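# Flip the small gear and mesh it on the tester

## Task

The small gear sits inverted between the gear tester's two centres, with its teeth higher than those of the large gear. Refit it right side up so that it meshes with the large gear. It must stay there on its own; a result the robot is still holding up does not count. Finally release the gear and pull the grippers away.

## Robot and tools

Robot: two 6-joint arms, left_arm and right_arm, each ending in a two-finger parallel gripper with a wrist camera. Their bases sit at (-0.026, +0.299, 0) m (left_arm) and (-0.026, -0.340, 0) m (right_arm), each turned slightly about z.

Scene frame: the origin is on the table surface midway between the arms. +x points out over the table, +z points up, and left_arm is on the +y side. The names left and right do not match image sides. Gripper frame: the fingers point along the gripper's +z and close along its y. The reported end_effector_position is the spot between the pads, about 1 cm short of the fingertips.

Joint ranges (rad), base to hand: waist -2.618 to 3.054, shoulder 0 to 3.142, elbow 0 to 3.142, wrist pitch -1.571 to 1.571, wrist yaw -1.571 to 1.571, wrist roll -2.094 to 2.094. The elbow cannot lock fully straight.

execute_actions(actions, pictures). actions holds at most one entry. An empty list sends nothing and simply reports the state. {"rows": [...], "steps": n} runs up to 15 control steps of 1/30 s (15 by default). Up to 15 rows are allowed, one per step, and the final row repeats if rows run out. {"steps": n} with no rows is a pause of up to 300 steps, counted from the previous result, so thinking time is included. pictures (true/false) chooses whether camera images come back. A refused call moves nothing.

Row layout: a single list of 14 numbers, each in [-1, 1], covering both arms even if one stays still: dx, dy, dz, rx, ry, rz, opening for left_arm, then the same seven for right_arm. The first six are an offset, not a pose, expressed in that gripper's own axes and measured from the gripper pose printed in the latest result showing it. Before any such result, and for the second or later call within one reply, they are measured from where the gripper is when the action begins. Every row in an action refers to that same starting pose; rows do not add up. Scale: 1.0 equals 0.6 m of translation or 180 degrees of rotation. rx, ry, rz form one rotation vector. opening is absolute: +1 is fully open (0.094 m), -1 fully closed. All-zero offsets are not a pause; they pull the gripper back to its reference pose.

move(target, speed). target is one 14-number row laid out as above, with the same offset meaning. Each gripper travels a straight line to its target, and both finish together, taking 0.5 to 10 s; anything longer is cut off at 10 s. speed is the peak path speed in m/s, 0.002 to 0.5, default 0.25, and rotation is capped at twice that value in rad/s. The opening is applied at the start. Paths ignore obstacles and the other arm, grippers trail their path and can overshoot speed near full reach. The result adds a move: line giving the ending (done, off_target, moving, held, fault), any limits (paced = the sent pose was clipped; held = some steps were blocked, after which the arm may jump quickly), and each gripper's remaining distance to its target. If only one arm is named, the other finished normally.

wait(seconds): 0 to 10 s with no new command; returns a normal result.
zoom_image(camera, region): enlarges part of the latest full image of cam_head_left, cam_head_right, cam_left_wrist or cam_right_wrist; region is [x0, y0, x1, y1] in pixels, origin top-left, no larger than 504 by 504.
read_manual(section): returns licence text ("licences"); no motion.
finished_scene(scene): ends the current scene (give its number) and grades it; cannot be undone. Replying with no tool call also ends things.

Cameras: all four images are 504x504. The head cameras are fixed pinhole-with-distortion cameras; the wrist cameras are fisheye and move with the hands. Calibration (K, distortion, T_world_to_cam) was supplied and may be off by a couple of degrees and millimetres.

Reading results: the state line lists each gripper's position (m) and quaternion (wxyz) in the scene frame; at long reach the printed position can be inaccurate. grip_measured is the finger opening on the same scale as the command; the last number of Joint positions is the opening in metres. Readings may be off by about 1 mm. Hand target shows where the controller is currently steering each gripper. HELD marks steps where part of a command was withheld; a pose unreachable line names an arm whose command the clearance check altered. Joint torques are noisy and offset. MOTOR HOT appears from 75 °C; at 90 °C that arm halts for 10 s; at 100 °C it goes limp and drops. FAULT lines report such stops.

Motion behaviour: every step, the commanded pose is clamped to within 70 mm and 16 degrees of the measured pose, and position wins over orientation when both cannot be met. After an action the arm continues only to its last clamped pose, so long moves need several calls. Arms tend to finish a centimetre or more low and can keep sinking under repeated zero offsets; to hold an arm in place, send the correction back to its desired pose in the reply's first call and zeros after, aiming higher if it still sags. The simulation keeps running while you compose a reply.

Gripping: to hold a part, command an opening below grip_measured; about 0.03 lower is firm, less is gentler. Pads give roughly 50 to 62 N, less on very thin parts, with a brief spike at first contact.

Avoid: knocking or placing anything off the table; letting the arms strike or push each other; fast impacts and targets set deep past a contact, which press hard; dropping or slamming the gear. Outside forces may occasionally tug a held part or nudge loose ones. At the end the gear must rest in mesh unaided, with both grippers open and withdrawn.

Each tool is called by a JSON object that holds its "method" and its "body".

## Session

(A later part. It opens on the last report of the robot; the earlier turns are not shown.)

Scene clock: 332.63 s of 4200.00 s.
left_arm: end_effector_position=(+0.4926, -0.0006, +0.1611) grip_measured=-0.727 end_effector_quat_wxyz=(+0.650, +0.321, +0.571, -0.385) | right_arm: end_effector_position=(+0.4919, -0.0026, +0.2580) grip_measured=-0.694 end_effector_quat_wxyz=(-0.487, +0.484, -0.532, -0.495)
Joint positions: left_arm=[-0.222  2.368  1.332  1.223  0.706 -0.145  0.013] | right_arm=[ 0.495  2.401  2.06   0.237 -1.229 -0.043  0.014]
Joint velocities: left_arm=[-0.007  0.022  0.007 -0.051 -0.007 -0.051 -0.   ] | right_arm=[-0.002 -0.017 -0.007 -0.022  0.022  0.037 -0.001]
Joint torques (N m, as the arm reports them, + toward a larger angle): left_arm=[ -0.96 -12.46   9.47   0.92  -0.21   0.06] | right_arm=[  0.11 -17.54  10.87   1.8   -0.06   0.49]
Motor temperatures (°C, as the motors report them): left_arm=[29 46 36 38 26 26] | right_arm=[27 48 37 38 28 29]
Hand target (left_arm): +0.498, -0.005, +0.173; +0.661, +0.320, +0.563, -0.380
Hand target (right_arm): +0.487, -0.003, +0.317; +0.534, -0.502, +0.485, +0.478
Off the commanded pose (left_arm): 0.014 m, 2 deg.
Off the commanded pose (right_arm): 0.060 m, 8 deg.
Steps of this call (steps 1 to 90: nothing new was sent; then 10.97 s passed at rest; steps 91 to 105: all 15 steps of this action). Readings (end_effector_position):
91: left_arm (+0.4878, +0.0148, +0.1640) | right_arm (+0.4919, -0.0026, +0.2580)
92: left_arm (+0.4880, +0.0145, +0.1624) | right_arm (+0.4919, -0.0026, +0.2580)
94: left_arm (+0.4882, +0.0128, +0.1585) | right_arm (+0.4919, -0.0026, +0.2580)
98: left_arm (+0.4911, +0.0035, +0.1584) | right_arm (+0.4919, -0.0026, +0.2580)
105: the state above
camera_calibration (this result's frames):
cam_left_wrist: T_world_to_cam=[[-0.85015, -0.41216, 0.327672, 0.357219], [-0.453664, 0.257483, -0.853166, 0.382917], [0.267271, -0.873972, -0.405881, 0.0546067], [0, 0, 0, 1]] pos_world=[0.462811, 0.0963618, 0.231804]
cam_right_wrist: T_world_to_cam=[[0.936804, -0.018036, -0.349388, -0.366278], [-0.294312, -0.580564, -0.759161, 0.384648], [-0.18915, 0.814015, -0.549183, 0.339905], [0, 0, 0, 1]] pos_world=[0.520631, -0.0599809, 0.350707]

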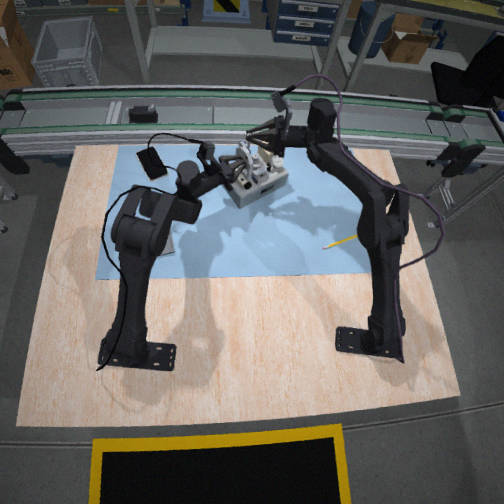

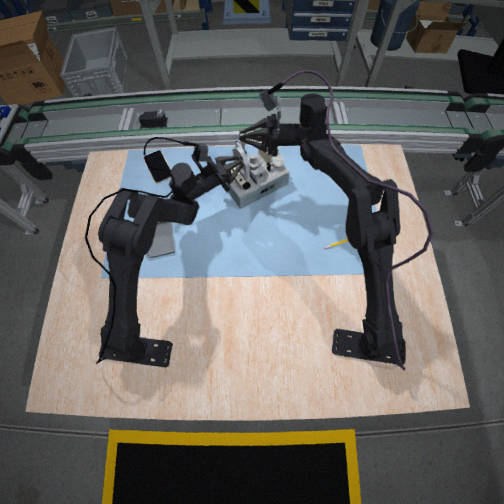

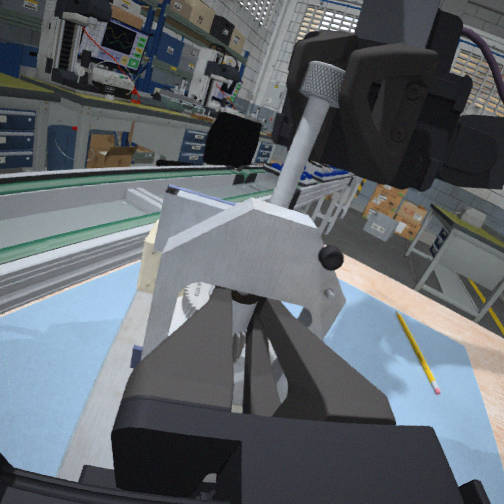

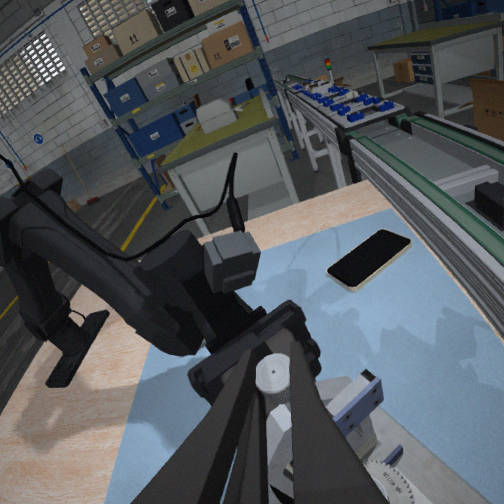

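{"method": "execute_actions", "body": {"actions": [{"rows":[[-0.016,0.003,0.018,-0.004,-0.007,0.007,-0.77,-0.1,0.004,0,0,-0.02,-0.04,-0.72],[-0.015,0.003,0.022,-0.004,-0.007,0.007,-0.77,-0.1,0.004,0,0,-0.02,-0.04,-0.72],[-0.014,0.002,0.026,-0.004,-0.007,0.007,-0.77,-0.1,0.004,0,0,-0.02,-0.04,-0.72],[-0.013,0.002,0.03,-0.004,-0.007,0.007,-0.77,-0.1,0.004,0,0,-0.02,-0.04,-0.72],[-0.012,0.002,0.033,-0.004,-0.007,0.007,-0.77,-0.1,0.004,0,0,-0.02,-0.04,-0.72]]}]}}

{"method": "zoom_image", "body": {"camera": "cam_head_right", "region": [215,135,275,195]}}

{"method": "zoom_image", "body": {"camera": "cam_left_wrist", "region": [160,260,320,420]}}

Scene clock: 341.50 s of 4200.00 s.
left_arm: end_effector_position=(+0.4944, -0.0025, +0.1609) grip_measured=-0.727 end_effector_quat_wxyz=(+0.655, +0.326, +0.564, -0.383) | right_arm: end_effector_position=(+0.4919, -0.0026, +0.2580) grip_measured=-0.694 end_effector_quat_wxyz=(-0.487, +0.484, -0.532, -0.495)
Joint positions: left_arm=[-0.223  2.386  1.351  1.237  0.709 -0.137  0.013] | right_arm=[ 0.495  2.401  2.06   0.237 -1.229 -0.042  0.014]
Joint velocities: left_arm=[ 0.002 -0.007 -0.002  0.022 -0.022  0.007 -0.001] | right_arm=[-0.002 -0.007 -0.007  0.066  0.066 -0.022  0.001]
Joint torques (N m, as the arm reports them, + toward a larger angle): left_arm=[ -2.79 -12.28  10.78   0.64  -0.61   0.02] | right_arm=[  0.1  -17.48  11.04   1.79  -0.07   0.51]
Motor temperatures (°C, as the motors report them): left_arm=[29 46 36 37 26 26] | right_arm=[27 49 37 38 28 29]
Hand target (left_arm): +0.501, -0.015, +0.171; +0.662, +0.318, +0.563, -0.378
Hand target (right_arm): +0.487, -0.003, +0.317; +0.533, -0.502, +0.485, +0.478
Off the commanded pose (left_arm): 0.019 m, 1 deg.
Off the commanded pose (right_arm): 0.060 m, 8 deg.
Steps of this call (steps 1 to 90: nothing new was sent; then 5.37 s passed at rest; steps 91 to 105: all 15 steps of this action). Readings (end_effector_position):
91: left_arm (+0.4926, -0.0008, +0.1611) | right_arm (+0.4919, -0.0026, +0.2580)
92: left_arm (+0.4928, -0.0010, +0.1610) | right_arm (+0.4919, -0.0026, +0.2580)
94: left_arm (+0.4936, -0.0017, +0.1608) | right_arm (+0.4919, -0.0026, +0.2580)
98: left_arm (+0.4943, -0.0024, +0.1611) | right_arm (+0.4919, -0.0026, +0.2580)
105: the state above
camera_calibration (this result's frames):
cam_left_wrist: T_world_to_cam=[[-0.858452, -0.409286, 0.309106, 0.365134], [-0.434078, 0.25875, -0.862916, 0.375973], [0.273198, -0.874948, -0.399786, 0.0485653], [0, 0, 0, 1]] pos_world=[0.463383, 0.0946531, 0.230984]
cam_right_wrist: T_world_to_cam=[[0.936537, -0.0180504, -0.350103, -0.365962], [-0.294906, -0.580534, -0.758953, 0.384887], [-0.189547, 0.814036, -0.549015, 0.340057], [0, 0, 0, 1]] pos_world=[0.5207, -0.0599844, 0.350684]

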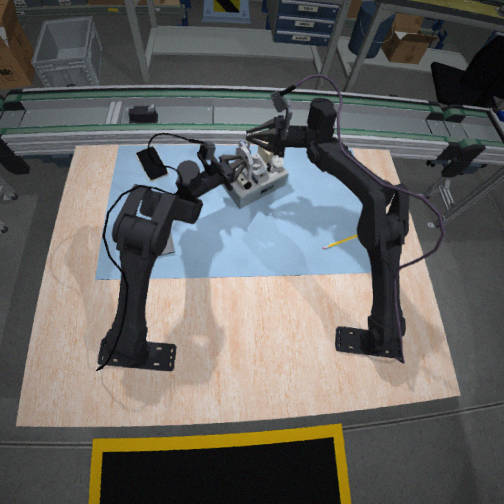

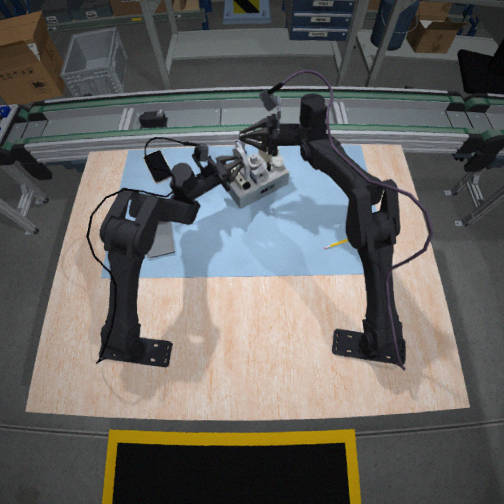

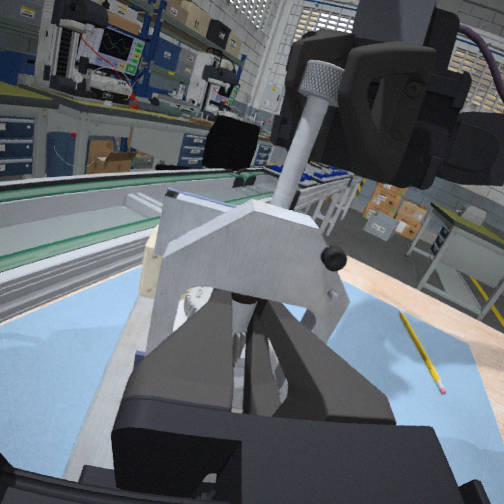

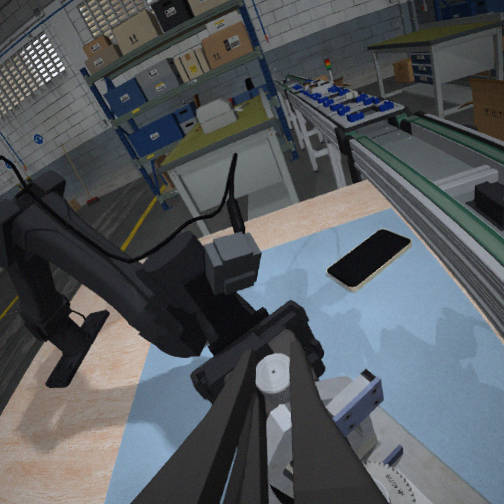

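Region (215, 135, 275, 195) of cam_head_right's 504x504 image, scaled by 8.400, with more detail than that image has.

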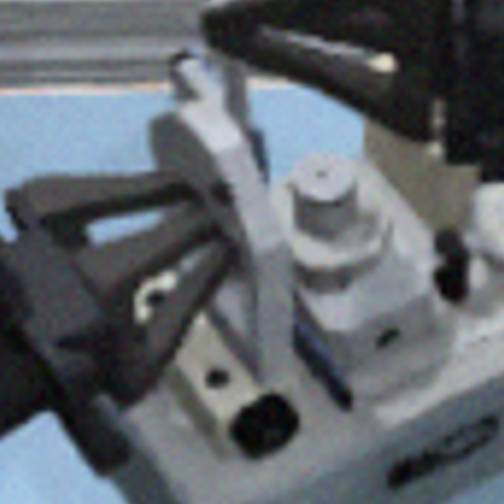

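Region (160, 260, 320, 420) of cam_left_wrist's 504x504 image, scaled by 3.150, with more detail than that image has.

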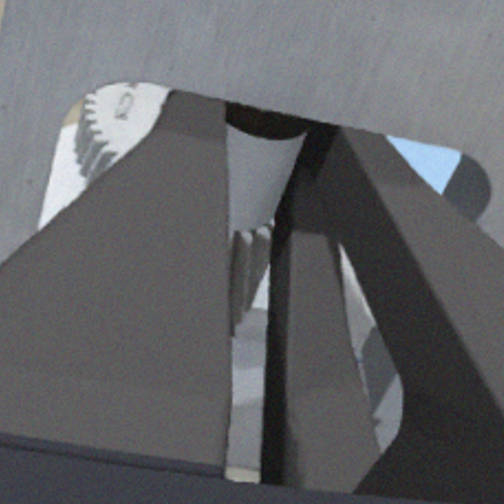

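{"method": "execute_actions", "body": {"actions": [{"rows":[[0.002,0.002,0.028,-0.004,-0.02,0,-0.77,-0.1,0.004,0,0,-0.02,-0.04,-0.72]]}]}}

{"method": "zoom_image", "body": {"camera": "cam_left_wrist", "region": [160,260,320,420]}}

Scene clock: 349.50 s of 4200.00 s.
left_arm: end_effector_position=(+0.5043, -0.0017, +0.1542) grip_measured=-0.727 end_effector_quat_wxyz=(+0.674, +0.308, +0.552, -0.382) | right_arm: end_effector_position=(+0.4919, -0.0026, +0.2579) grip_measured=-0.694 end_effector_quat_wxyz=(-0.487, +0.484, -0.532, -0.496)
Joint positions: left_arm=[-0.225  2.459  1.399  1.319  0.674 -0.171  0.013] | right_arm=[ 0.495  2.401  2.06   0.237 -1.229 -0.041  0.014]
Joint velocities: left_arm=[-0.012 -0.007 -0.017 -0.022 -0.007 -0.007  0.001] | right_arm=[ 0.012  0.007 -0.012  0.022  0.066 -0.022 -0.   ]
Joint torques (N m, as the arm reports them, + toward a larger angle): left_arm=[ -2.84 -12.6    9.01   0.85  -0.19  -0.1 ] | right_arm=[  0.07 -17.47  11.05   1.79  -0.07   0.5 ]
Motor temperatures (°C, as the motors report them): left_arm=[29 46 38 37 26 26] | right_arm=[27 49 38 38 28 29]
Hand target (left_arm): +0.503, -0.016, +0.162; +0.675, +0.310, +0.545, -0.389
Hand target (right_arm): +0.487, -0.003, +0.317; +0.533, -0.501, +0.486, +0.479
Off the commanded pose (left_arm): 0.017 m, 1 deg.
Off the commanded pose (right_arm): 0.060 m, 8 deg.
Steps of this call (steps 1 to 90: nothing new was sent; then 4.50 s passed at rest; steps 91 to 105: all 15 steps of this action). Readings (end_effector_position):
91: left_arm (+0.4946, -0.0027, +0.1599) | right_arm (+0.4919, -0.0026, +0.2580)
92: left_arm (+0.4957, -0.0030, +0.1601) | right_arm (+0.4919, -0.0026, +0.2580)
94: left_arm (+0.4975, -0.0033, +0.1602) | right_arm (+0.4919, -0.0026, +0.2580)
98: left_arm (+0.5040, -0.0017, +0.1552) | right_arm (+0.4919, -0.0026, +0.2579)
105: the state above
camera_calibration (this result's frames):
cam_left_wrist: T_world_to_cam=[[-0.854209, -0.41869, 0.308263, 0.373963], [-0.421159, 0.209535, -0.882451, 0.370671], [0.304882, -0.883625, -0.355322, 0.0209445], [0, 0, 0, 1]] pos_world=[0.469168, 0.0974131, 0.219262]
cam_right_wrist: T_world_to_cam=[[0.936008, -0.0181118, -0.351513, -0.365351], [-0.296073, -0.580575, -0.758468, 0.385296], [-0.190342, 0.814005, -0.548785, 0.340362], [0, 0, 0, 1]] pos_world=[0.520832, -0.0599807, 0.350595]

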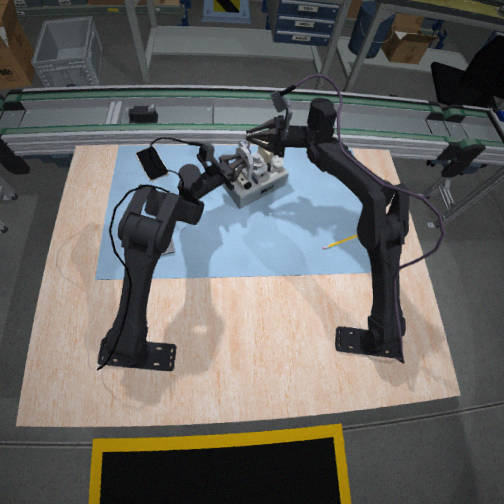

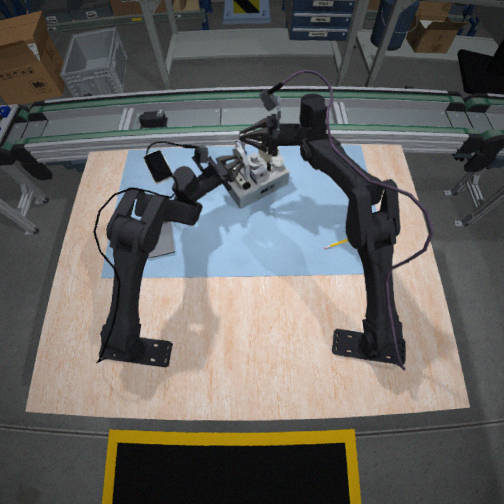

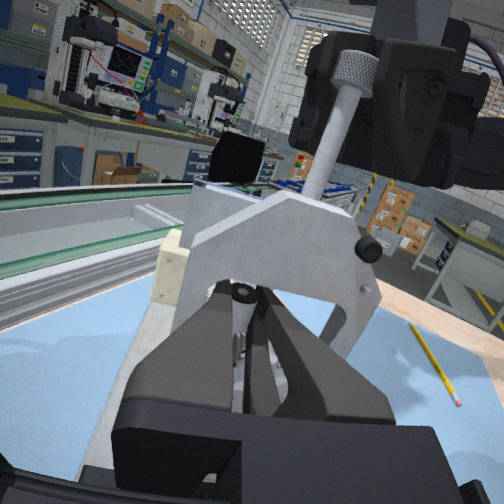

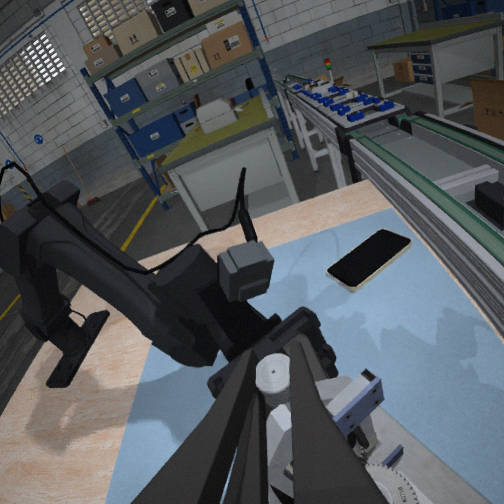

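Region (160, 260, 320, 420) of cam_left_wrist's 504x504 image, scaled by 3.150, with more detail than that image has.

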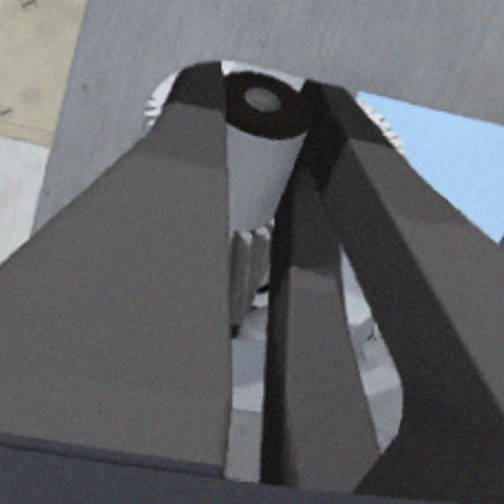

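{"method": "execute_actions", "body": {"actions": [{"rows":[[-0.045,-0.01,0.005,0,0,0,-0.77,-0.1,0.004,0,0,-0.02,-0.04,-0.72],[-0.045,-0.01,0.005,0,0,0,-0.77,-0.1,0.004,0,0,-0.02,-0.04,-0.72],[-0.045,-0.01,0.005,0,0,0,-0.77,-0.1,0.004,0,0,-0.02,-0.04,-0.72],[-0.045,-0.01,0.005,0,0,0,-0.77,-0.1,0.004,0,0,-0.02,-0.04,-0.72],[-0.045,-0.015,0.007,0,0.01,0,-0.77,-0.1,0.004,0,0,-0.02,-0.04,-0.72],[-0.042,-0.024,0.012,0,0.02,0,-0.77,-0.1,0.004,0,0,-0.02,-0.04,-0.72]]}]}}

{"method": "zoom_image", "body": {"camera": "cam_left_wrist", "region": [160,260,320,420]}}

Scene clock: 360.40 s of 4200.00 s.
left_arm: end_effector_position=(+0.5002, -0.0010, +0.1594) grip_measured=-0.727 end_effector_quat_wxyz=(+0.645, +0.311, +0.590, -0.373) | right_arm: end_effector_position=(+0.4919, -0.0026, +0.2579) grip_measured=-0.694 end_effector_quat_wxyz=(-0.487, +0.484, -0.532, -0.496)
Joint positions: left_arm=[-0.228  2.355  1.343  1.153  0.665 -0.126  0.013] | right_arm=[ 0.495  2.401  2.06   0.237 -1.229 -0.04   0.014]
Joint velocities: left_arm=[ 0.012 -0.017  0.012 -0.11  -0.051  0.066  0.001] | right_arm=[ 0.012 -0.012  0.002 -0.022 -0.037  0.007 -0.   ]
Joint torques (N m, as the arm reports them, + toward a larger angle): left_arm=[ -2.1  -15.17   6.4    1.1   -0.08   0.03] | right_arm=[  0.07 -17.46  11.06   1.8   -0.07   0.51]
Motor temperatures (°C, as the motors report them): left_arm=[29 47 38 37 26 26] | right_arm=[27 50 38 38 28 29]
Hand target (left_arm): +0.493, -0.011, +0.180; +0.656, +0.319, +0.573, -0.373
Hand target (right_arm): +0.487, -0.003, +0.317; +0.533, -0.501, +0.486, +0.479
Off the commanded pose (left_arm): 0.024 m, 3 deg.
Off the commanded pose (right_arm): 0.060 m, 8 deg.
Steps of this call (steps 1 to 90: nothing new was sent; then 7.40 s passed at rest; steps 91 to 105: all 15 steps of this action). Readings (end_effector_position):
91: left_arm (+0.5040, -0.0014, +0.1555) | right_arm (+0.4919, -0.0026, +0.2579)
92: left_arm (+0.5038, -0.0005, +0.1558) | right_arm (+0.4919, -0.0026, +0.2579)
94: left_arm (+0.5033, +0.0014, +0.1579) | right_arm (+0.4919, -0.0026, +0.2579)
98: left_arm (+0.5000, -0.0004, +0.1609) | right_arm (+0.4919, -0.0026, +0.2579)
105: the state above
camera_calibration (this result's frames):
cam_left_wrist: T_world_to_cam=[[-0.824617, -0.448902, 0.344229, 0.34865], [-0.487661, 0.255714, -0.834744, 0.399037], [0.286694, -0.856211, -0.429778, 0.045717], [0, 0, 0, 1]] pos_world=[0.468991, 0.0936138, 0.232727]
cam_right_wrist: T_world_to_cam=[[0.935874, -0.018119, -0.351869, -0.365193], [-0.296369, -0.58056, -0.758364, 0.385415], [-0.19054, 0.814016, -0.548701, 0.340438], [0, 0, 0, 1]] pos_world=[0.520867, -0.0599825, 0.350583]

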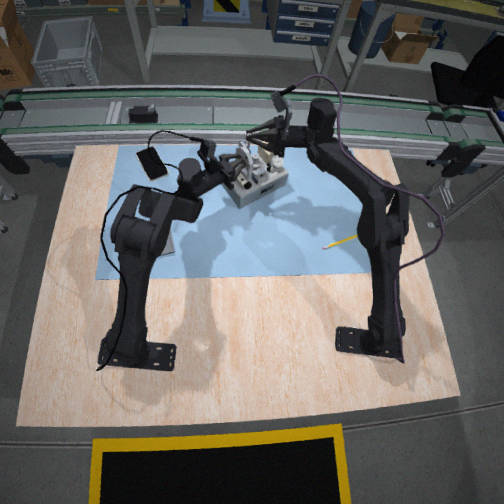

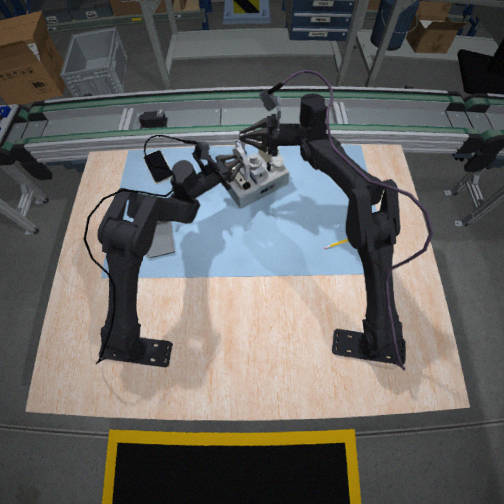

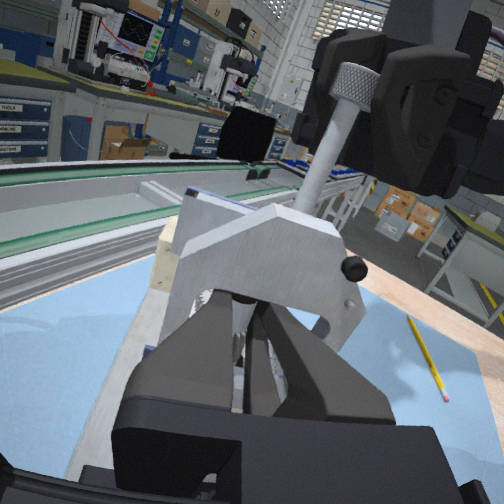

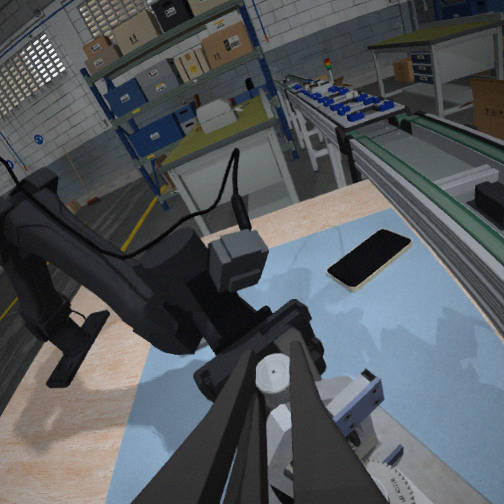

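Region (160, 260, 320, 420) of cam_left_wrist's 504x504 image, scaled by 3.150, with more detail than that image has.

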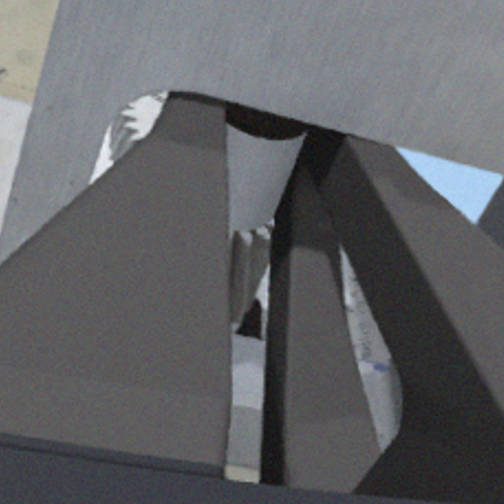

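{"method": "execute_actions", "body": {"actions": [{"rows":[[-0.038,-0.015,-0.01,0,-0.015,0,-0.77,-0.1,0.004,0,0,-0.02,-0.04,-0.72],[-0.04,-0.015,-0.02,0,-0.015,0,-0.77,-0.1,0.004,0,0,-0.02,-0.04,-0.72],[-0.041,-0.015,-0.03,0,-0.015,0,-0.77,-0.1,0.004,0,0,-0.02,-0.04,-0.72],[-0.042,-0.015,-0.04,0,-0.015,0,-0.77,-0.09,0.004,0,0,-0.02,-0.04,-0.72],[-0.043,-0.015,-0.05,0,-0.015,0,-0.77,-0.08,0.004,0,0,-0.02,-0.04,-0.72],[-0.045,-0.015,-0.06,0,-0.015,0,-0.77,-0.07,0.004,0,0,-0.02,-0.04,-0.72],[-0.047,-0.015,-0.075,0,-0.015,0,-0.77,-0.06,0.004,0,0,-0.02,-0.04,-0.72],[-0.05,-0.015,-0.09,0,-0.015,0,-0.77,-0.05,0.004,0,0,-0.02,-0.03,-0.72],[-0.052,-0.015,-0.11,0,-0.015,0,-0.77,-0.03,0.004,0,0,-0.01,-0.02,-0.72]]}], "pictures": false}}

{"method": "move", "body": {"target": [0.11,-0.28,-0.19,0,0.54,0,-0.77,0,0,0,0,0,0,-0.72]}}

Scene clock: 372.70 s of 4200.00 s.
left_arm: end_effector_position=(+0.4663, +0.0554, +0.1592) grip_measured=-0.727 end_effector_quat_wxyz=(+0.642, +0.287, +0.605, -0.373) | right_arm: end_effector_position=(+0.4921, -0.0026, +0.2480) grip_measured=-0.694 end_effector_quat_wxyz=(-0.484, +0.484, -0.533, -0.496)
Joint positions: left_arm=[-0.137  2.215  1.069  1.283  0.718 -0.173  0.013] | right_arm=[ 0.494  2.41   2.042  0.253 -1.233 -0.048  0.014]
Joint velocities: left_arm=[ 0.046 -0.071 -0.032  0.154  0.022 -0.051 -0.   ] | right_arm=[-0.002 -0.007 -0.012 -0.007  0.037  0.022  0.   ]
Joint torques (N m, as the arm reports them, + toward a larger angle): left_arm=[ -0.77 -13.21   5.18   1.27   0.21  -0.01] | right_arm=[  0.13 -16.83   6.57   1.77  -0.01   0.36]
Motor temperatures (°C, as the motors report them): left_arm=[29 50 36 38 26 26] | right_arm=[27 50 38 38 28 29]
Hand target (left_arm): +0.456, +0.052, +0.182; +0.659, +0.303, +0.575, -0.379
Hand target (right_arm): +0.489, -0.002, +0.276; +0.509, -0.493, +0.510, +0.488
Off the commanded pose (left_arm): 0.026 m, 4 deg.
Off the commanded pose (right_arm): 0.028 m, 4 deg.
Steps of this call (steps 1 to 90: nothing new was sent; then 8.80 s passed at rest; steps 91 to 105: all 15 steps of this action). Readings (end_effector_position):
91: left_arm (+0.4996, -0.0005, +0.1591) | right_arm (+0.4919, -0.0026, +0.2579)
92: left_arm (+0.4977, +0.0008, +0.1592) | right_arm (+0.4919, -0.0026, +0.2579)
94: left_arm (+0.4910, +0.0046, +0.1582) | right_arm (+0.4919, -0.0026, +0.2579)
98: left_arm (+0.4763, +0.0192, +0.1558) | right_arm (+0.4920, -0.0025, +0.2567)
105: the state above

Scene clock: 377.07 s of 4200.00 s.
left_arm: end_effector_position=(+0.2573, +0.0483, +0.0859) grip_measured=-0.727 end_effector_quat_wxyz=(-0.034, +0.466, +0.883, -0.038) | right_arm: end_effector_position=(+0.4924, -0.0023, +0.2365) grip_measured=-0.694 end_effector_quat_wxyz=(-0.481, +0.488, -0.534, -0.495)
Joint positions: left_arm=[-0.577  2.042  1.72  -1.301  0.088  0.287  0.013] | right_arm=[ 0.494  2.422  2.034  0.241 -1.236 -0.08   0.014]
Joint velocities: left_arm=[ 0.002  0.017 -0.007 -0.066  0.007 -0.007  0.   ] | right_arm=[-0.007 -0.012  0.002  0.007  0.051 -0.007 -0.001]
Joint torques (N m, as the arm reports them, + toward a larger angle): left_arm=[ -0.41 -10.84   9.43  -0.39  -0.05  -0.03] | right_arm=[ -0.04 -15.73   6.06   1.31  -0.05   0.32]
Motor temperatures (°C, as the motors report them): left_arm=[29 49 37 37 26 26] | right_arm=[27 50 37 38 28 29]
Hand target (left_arm): +0.263, +0.045, +0.096; -0.018, +0.466, +0.884, -0.035
Hand target (right_arm): +0.492, -0.003, +0.248; +0.484, -0.485, +0.533, +0.496
Off the commanded pose (left_arm): 0.012 m, 2 deg.
Off the commanded pose (right_arm): 0.011 m, 1 deg.
move: off_target (left_arm, right_arm)
camera_calibration (this result's frames):
cam_left_wrist: T_world_to_cam=[[-0.601807, -0.791355, 0.107632, 0.175276], [-0.590633, 0.531718, 0.606984, 0.0959474], [-0.53757, 0.301716, -0.787392, 0.31282], [0, 0, 0, 1]] pos_world=[0.330315, -0.006694, 0.169208]
cam_right_wrist: T_world_to_cam=[[0.935499, -0.0155928, -0.352984, -0.372723], [-0.292933, -0.592832, -0.75016, 0.36586], [-0.197563, 0.805175, -0.559162, 0.334447], [0, 0, 0, 1]] pos_world=[0.521929, -0.0582064, 0.329898]

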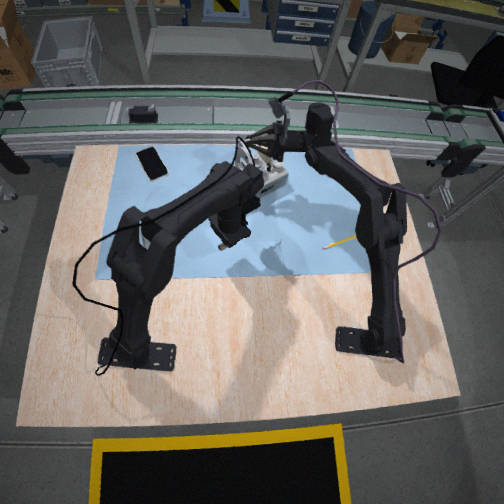

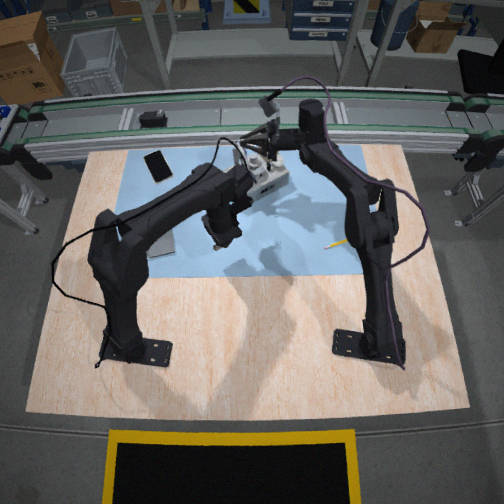

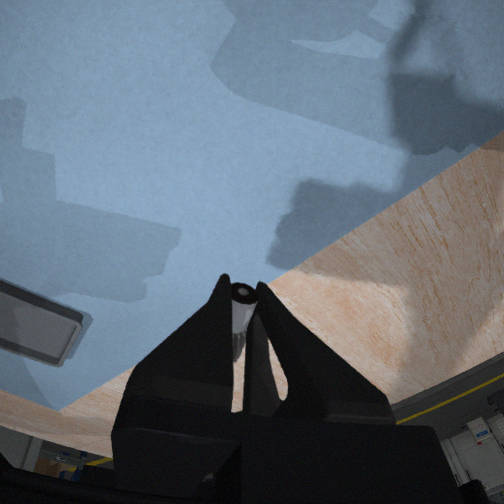

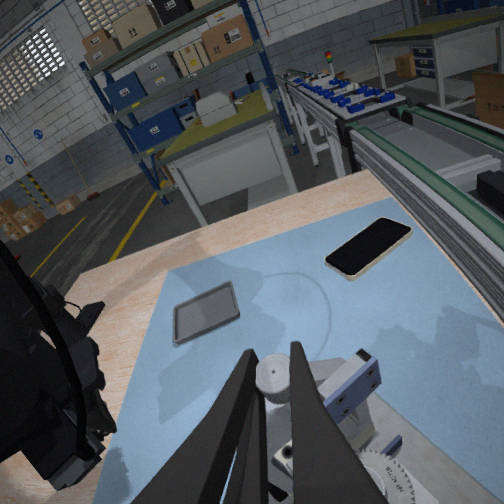

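{"method": "move", "body": {"target": [0,0.05,0.124,-0.03,-0.008,0,-0.77,0,0,0,0,0,0,-0.72], "speed": 0.04}}

{"method": "move", "body": {"target": [0.012,0,-0.028,0,0,0,-0.42,0,0,0,0,0,0,-0.72], "speed": 0.02}}

Scene clock: 383.27 s of 4200.00 s.
left_arm: end_effector_position=(+0.2679, +0.0607, +0.0145) grip_measured=-0.727 end_effector_quat_wxyz=(-0.013, +0.468, +0.884, -0.009) | right_arm: end_effector_position=(+0.4923, -0.0024, +0.2353) grip_measured=-0.694 end_effector_quat_wxyz=(-0.483, +0.492, -0.532, -0.491)
Joint positions: left_arm=[-0.564  2.075  1.483 -1.002  0.024  0.301  0.013] | right_arm=[ 0.494  2.422  2.034  0.232 -1.235 -0.101  0.014]
Joint velocities: left_arm=[-0.022  0.007  0.012  0.081  0.022  0.022 -0.001] | right_arm=[-0.002 -0.012  0.002  0.022 -0.037 -0.051 -0.   ]
Joint torques (N m, as the arm reports them, + toward a larger angle): left_arm=[  0.92 -10.29   4.71   0.14  -0.2    0.03] | right_arm=[ -0.03 -14.55   5.58   1.3   -0.1    0.22]
Motor temperatures (°C, as the motors report them): left_arm=[29 48 37 37 26 26] | right_arm=[27 49 36 37 28 29]
Hand target (left_arm): +0.275, +0.064, +0.009; -0.001, +0.467, +0.884, -0.002
Hand target (right_arm): +0.492, -0.002, +0.237; +0.481, -0.489, +0.534, +0.494
Off the commanded pose (left_arm): 0.009 m, 2 deg.
Off the commanded pose (right_arm): 0.001 m, 1 deg.
After step 90, 0.97 s passed at rest.
move: done
camera_calibration (this result's frames):
cam_left_wrist: T_world_to_cam=[[-0.609414, -0.791566, 0.0451363, 0.202111], [-0.626397, 0.51559, 0.584632, 0.149893], [-0.486046, 0.328009, -0.810042, 0.243538], [0, 0, 0, 1]] pos_world=[0.335433, 0.00281856, 0.100521]
cam_right_wrist: T_world_to_cam=[[0.939882, -0.0165158, -0.341099, -0.378065], [-0.283278, -0.595535, -0.751725, 0.360533], [-0.190721, 0.803159, -0.564412, 0.331685], [0, 0, 0, 1]] pos_world=[0.520727, -0.0579298, 0.329271]

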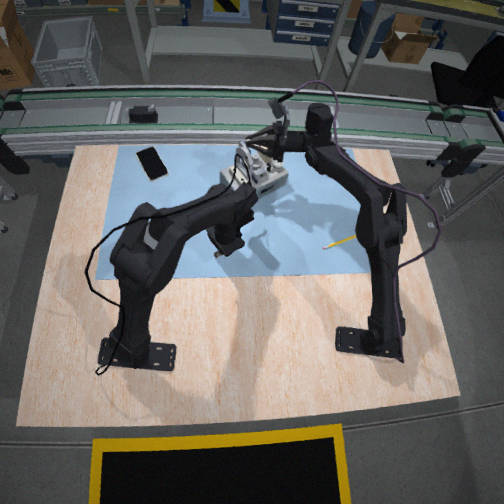

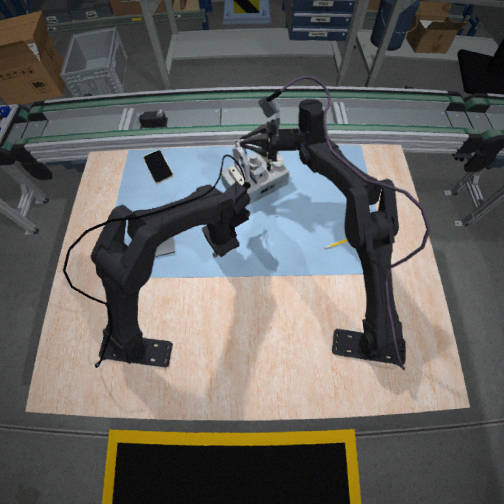

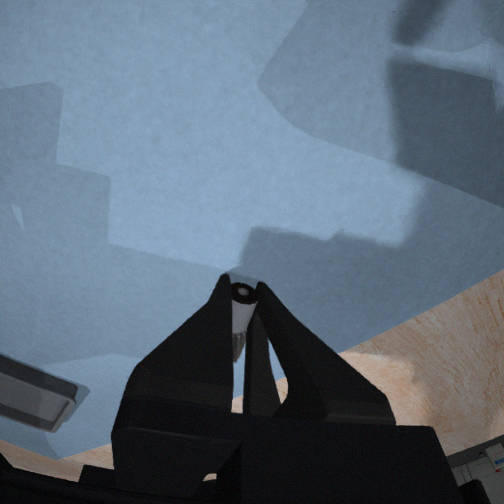

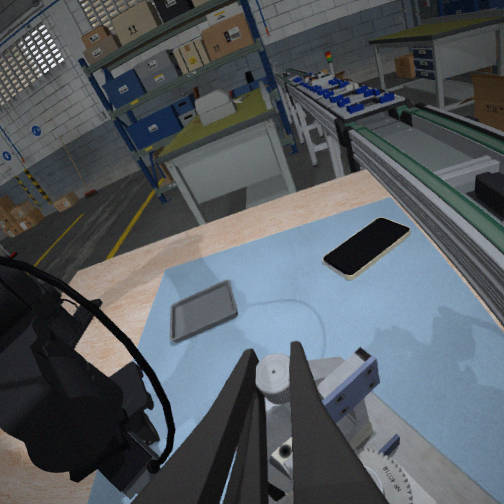

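Scene clock: 384.47 s of 4200.00 s.
left_arm: end_effector_position=(+0.2594, +0.0639, +0.0208) grip_measured=-0.422 end_effector_quat_wxyz=(-0.027, +0.469, +0.883, -0.013) | right_arm: end_effector_position=(+0.4923, -0.0024, +0.2348) grip_measured=-0.694 end_effector_quat_wxyz=(-0.486, +0.495, -0.530, -0.488)
Joint positions: left_arm=[-0.566  2.059  1.483 -1.043  0.035  0.301  0.027] | right_arm=[ 0.494  2.422  2.034  0.228 -1.235 -0.115  0.014]
Joint velocities: left_arm=[-0.002 -0.012  0.012 -0.022  0.037  0.022  0.001] | right_arm=[-0.007 -0.002  0.012  0.007 -0.037 -0.022 -0.   ]
Joint torques (N m, as the arm reports them, + toward a larger angle): left_arm=[  0.81 -12.56   6.56  -0.36  -0.07   0.06] | right_arm=[ -0.04 -14.55   5.52   1.28  -0.09   0.14]
Motor temperatures (°C, as the motors report them): left_arm=[29 48 37 36 26 26] | right_arm=[27 49 36 37 28 29]
Hand target (left_arm): +0.264, +0.067, +0.031; -0.014, +0.468, +0.884, -0.009
Hand target (right_arm): +0.492, -0.002, +0.235; +0.483, -0.493, +0.532, +0.491
Off the commanded pose (left_arm): 0.012 m, 2 deg.
Off the commanded pose (right_arm): 0.000 m, 1 deg.
move: off_target (left_arm)
camera_calibration (this result's frames):
cam_left_wrist: T_world_to_cam=[[-0.609546, -0.790762, 0.0561091, 0.198997], [-0.609489, 0.51272, 0.604683, 0.134617], [-0.506929, 0.334384, -0.794488, 0.248082], [0, 0, 0, 1]] pos_world=[0.329106, 0.00538369, 0.104532]
cam_right_wrist: T_world_to_cam=[[0.943152, -0.0167596, -0.331938, -0.38199], [-0.27579, -0.59683, -0.753481, 0.356865], [-0.185483, 0.802192, -0.567524, 0.329574], [0, 0, 0, 1]] pos_world=[0.519824, -0.0577958, 0.329135]

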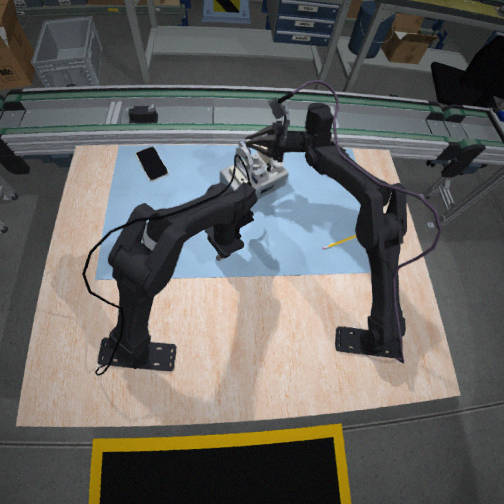

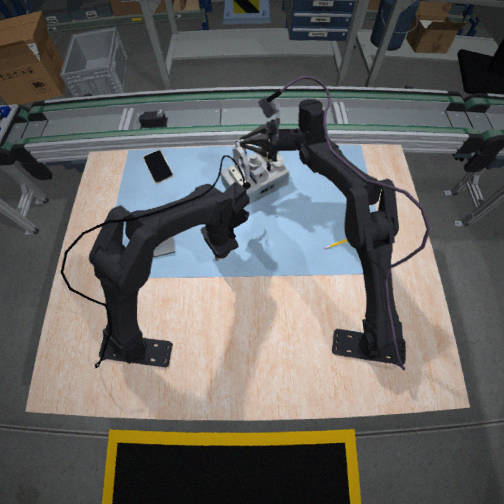

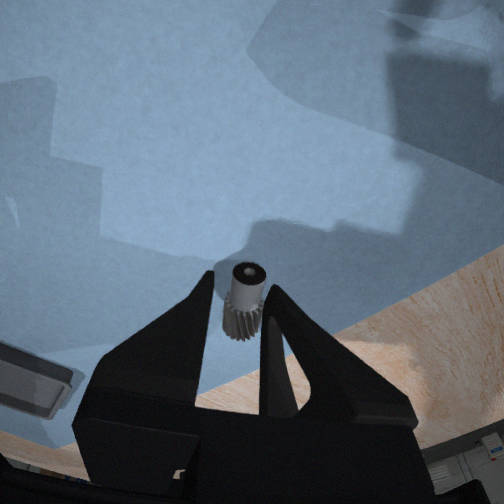

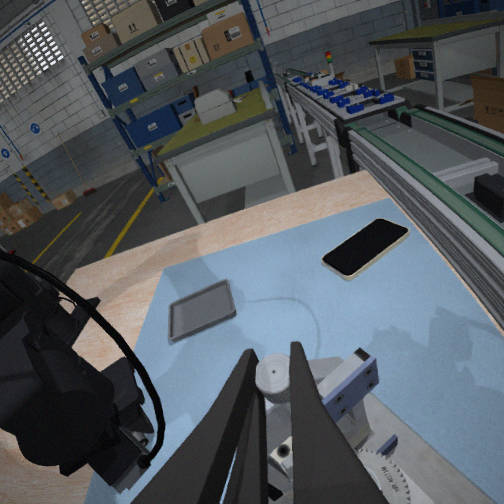

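Gear rolled/yawed a bit. Shift further and lower.

{"method": "move", "body": {"target": [0.016,-0.004,0.004,0,0,-0.06,-0.35,0,0,0,0,0,0,-0.72], "speed": 0.03}}

{"method": "execute_actions", "body": {"actions": [{"rows":[[0,0,0,0,0,0,-0.5,0,0,0,0,0,0,-0.72],[0,0,0,0,0,0,-0.55,0,0,0,0,0,0,-0.72],[0,0,0,0,0,0,-0.58,0,0,0,0,0,0,-0.72],[0,0,0,0,0,0,-0.6,0,0,0,0,0,0,-0.72],[0,0,0,0,0,0,-0.62,0,0,0,0,0,0,-0.72],[0,0,0,0,0,0,-0.64,0,0,0,0,0,0,-0.72],[0,0,0,0,0,0,-0.67,0,0,0,0,0,0,-0.72]]}]}}

{"method": "zoom_image", "body": {"camera": "cam_left_wrist", "region": [160,230,320,390]}}

Scene clock: 399.43 s of 4200.00 s.
left_arm: end_effector_position=(+0.2539, +0.0684, +0.0152) grip_measured=-0.352 end_effector_quat_wxyz=(-0.032, +0.388, +0.921, -0.009) | right_arm: end_effector_position=(+0.4924, -0.0024, +0.2346) grip_measured=-0.694 end_effector_quat_wxyz=(-0.487, +0.497, -0.529, -0.486)
Joint positions: left_arm=[-0.566  2.047  1.442 -1.021  0.035  0.123  0.03 ] | right_arm=[ 0.494  2.422  2.034  0.227 -1.234 -0.123  0.014]
Joint velocities: left_arm=[-0.017 -0.002 -0.017  0.051  0.007 -0.095 -0.001] | right_arm=[ 0.002 -0.002 -0.007 -0.022 -0.007 -0.022  0.   ]
Joint torques (N m, as the arm reports them, + toward a larger angle): left_arm=[  0.19 -11.91   4.77  -0.27   0.04  -0.02] | right_arm=[ -0.04 -14.54   5.52   1.26  -0.1    0.08]
Motor temperatures (°C, as the motors report them): left_arm=[29 48 36 35 26 26] | right_arm=[27 48 35 36 28 29]
Hand target (left_arm): +0.252, +0.071, +0.019; -0.028, +0.384, +0.923, -0.010
Hand target (right_arm): +0.492, -0.002, +0.235; +0.485, -0.495, +0.530, +0.488
Off the commanded pose (left_arm): 0.005 m, 1 deg.
Off the commanded pose (right_arm): 0.000 m, 0 deg.
After step 90, 8.60 s passed at rest.
move: done
camera_calibration (this result's frames):
cam_left_wrist: T_world_to_cam=[[-0.459411, -0.887061, 0.0454331, 0.168082], [-0.686802, 0.387202, 0.615124, 0.160337], [-0.563244, 0.251391, -0.78712, 0.259214], [0, 0, 0, 1]] pos_world=[0.33334, 0.0218516, 0.0977692]
cam_right_wrist: T_world_to_cam=[[0.945309, -0.0169673, -0.325734, -0.384611], [-0.270818, -0.597417, -0.754818, 0.354578], [-0.181792, 0.801751, -0.569339, 0.328082], [0, 0, 0, 1]] pos_world=[0.519244, -0.0577347, 0.32915]

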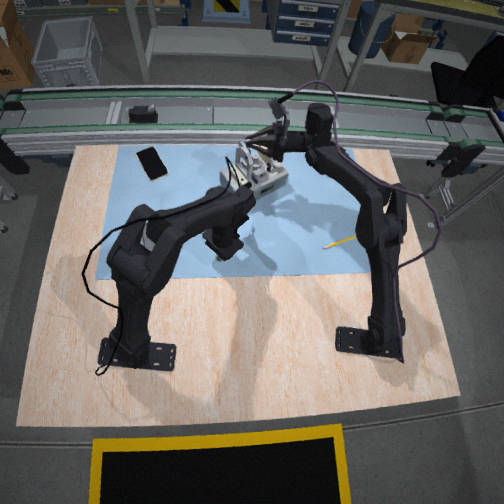

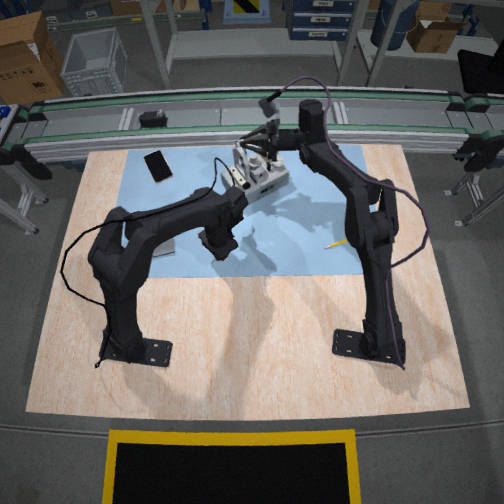

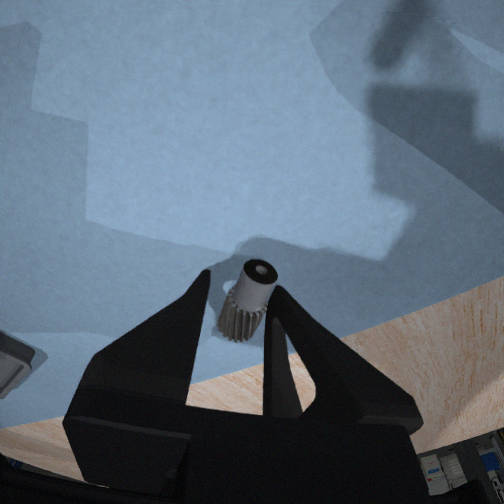

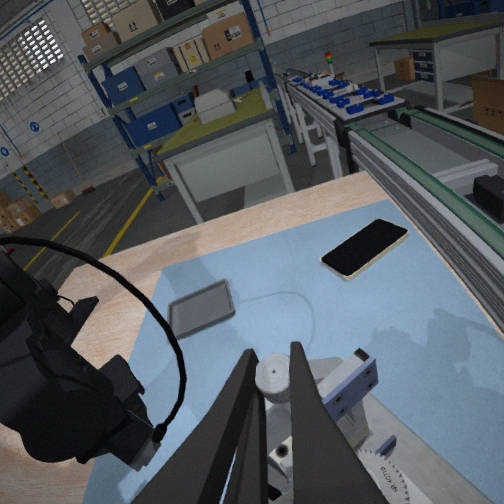

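Scene clock: 399.93 s of 4200.00 s.
left_arm: end_effector_position=(+0.2540, +0.0686, +0.0152) grip_measured=-0.640 end_effector_quat_wxyz=(-0.031, +0.388, +0.921, -0.009) | right_arm: end_effector_position=(+0.4924, -0.0024, +0.2346) grip_measured=-0.694 end_effector_quat_wxyz=(-0.488, +0.498, -0.527, -0.485)
Joint positions: left_arm=[-0.566  2.047  1.442 -1.021  0.034  0.123  0.017] | right_arm=[ 0.494  2.422  2.034  0.227 -1.234 -0.128  0.014]
Joint velocities: left_arm=[-0.002 -0.007 -0.007 -0.022 -0.037  0.051  0.   ] | right_arm=[ 0.012 -0.002 -0.007 -0.007  0.022 -0.022  0.001]
Joint torques (N m, as the arm reports them, + toward a larger angle): left_arm=[  0.   -10.08   6.29  -0.28   0.06   0.03] | right_arm=[ -0.03 -14.54   5.5    1.26  -0.09   0.05]
Motor temperatures (°C, as the motors report them): left_arm=[29 47 36 35 26 26] | right_arm=[27 48 35 36 28 29]
Hand target (left_arm): +0.254, +0.068, +0.015; -0.032, +0.388, +0.921, -0.009
Hand target (right_arm): +0.492, -0.002, +0.235; +0.487, -0.497, +0.528, +0.486
Off the commanded pose (left_arm): 0.000 m, 0 deg.
Off the commanded pose (right_arm): 0.000 m, 0 deg.
Steps of this call (steps 1 to 15: all 15 steps of this action). Readings (end_effector_position):
1: left_arm (+0.2539, +0.0685, +0.0152) | right_arm (+0.4924, -0.0024, +0.2346)
2: left_arm (+0.2539, +0.0685, +0.0152) | right_arm (+0.4924, -0.0024, +0.2346)
4: left_arm (+0.2540, +0.0686, +0.0152) | right_arm (+0.4924, -0.0024, +0.2346)
8: left_arm (+0.2540, +0.0686, +0.0152) | right_arm (+0.4924, -0.0024, +0.2346)
15: the state above
camera_calibration (this result's frames):
cam_left_wrist: T_world_to_cam=[[-0.459529, -0.887075, 0.0439408, 0.168402], [-0.687355, 0.386529, 0.614929, 0.160567], [-0.562473, 0.252375, -0.787357, 0.258989], [0, 0, 0, 1]] pos_world=[0.333427, 0.0219591, 0.0977802]
cam_right_wrist: T_world_to_cam=[[0.946797, -0.0168058, -0.321392, -0.38637], [-0.267197, -0.597692, -0.75589, 0.353006], [-0.17939, 0.80155, -0.570384, 0.327116], [0, 0, 0, 1]] pos_world=[0.518818, -0.0577045, 0.329239]

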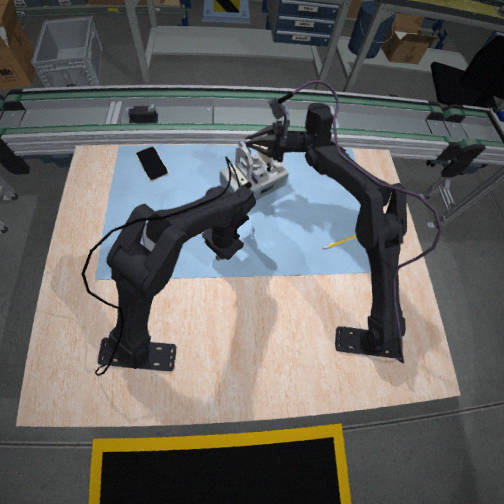

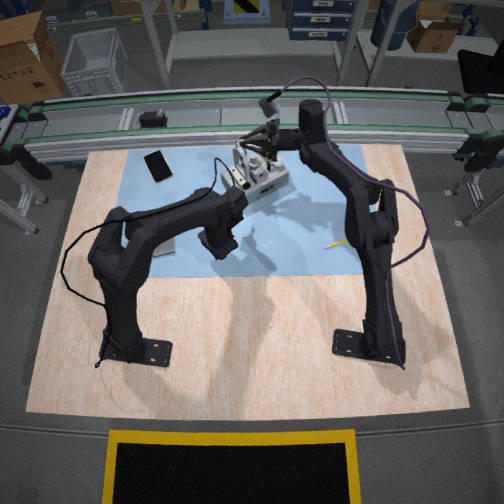

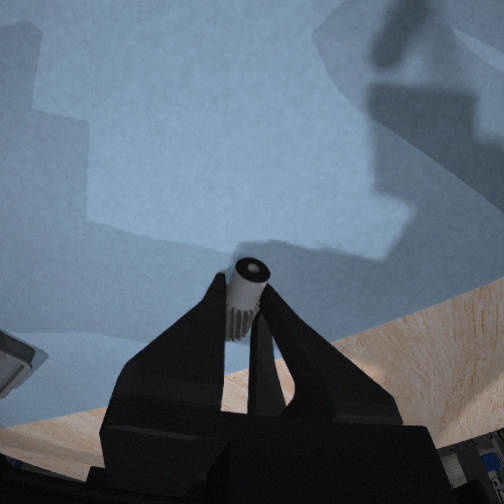

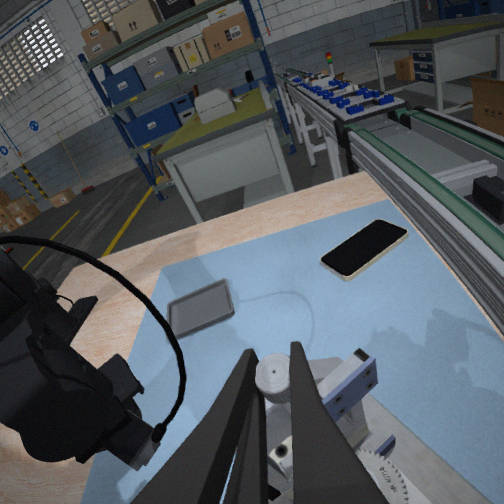

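Region (160, 230, 320, 390) of cam_left_wrist's 504x504 image, scaled by 3.150, with more detail than that image has.

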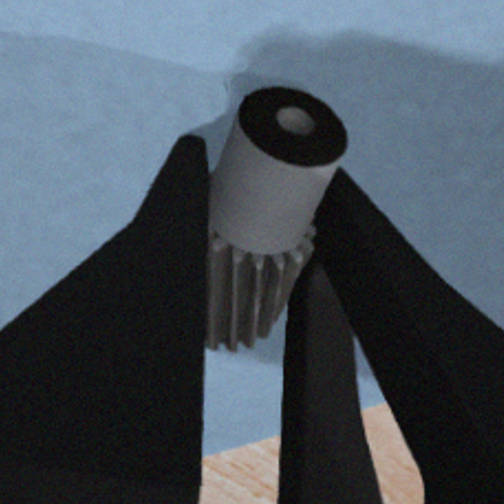

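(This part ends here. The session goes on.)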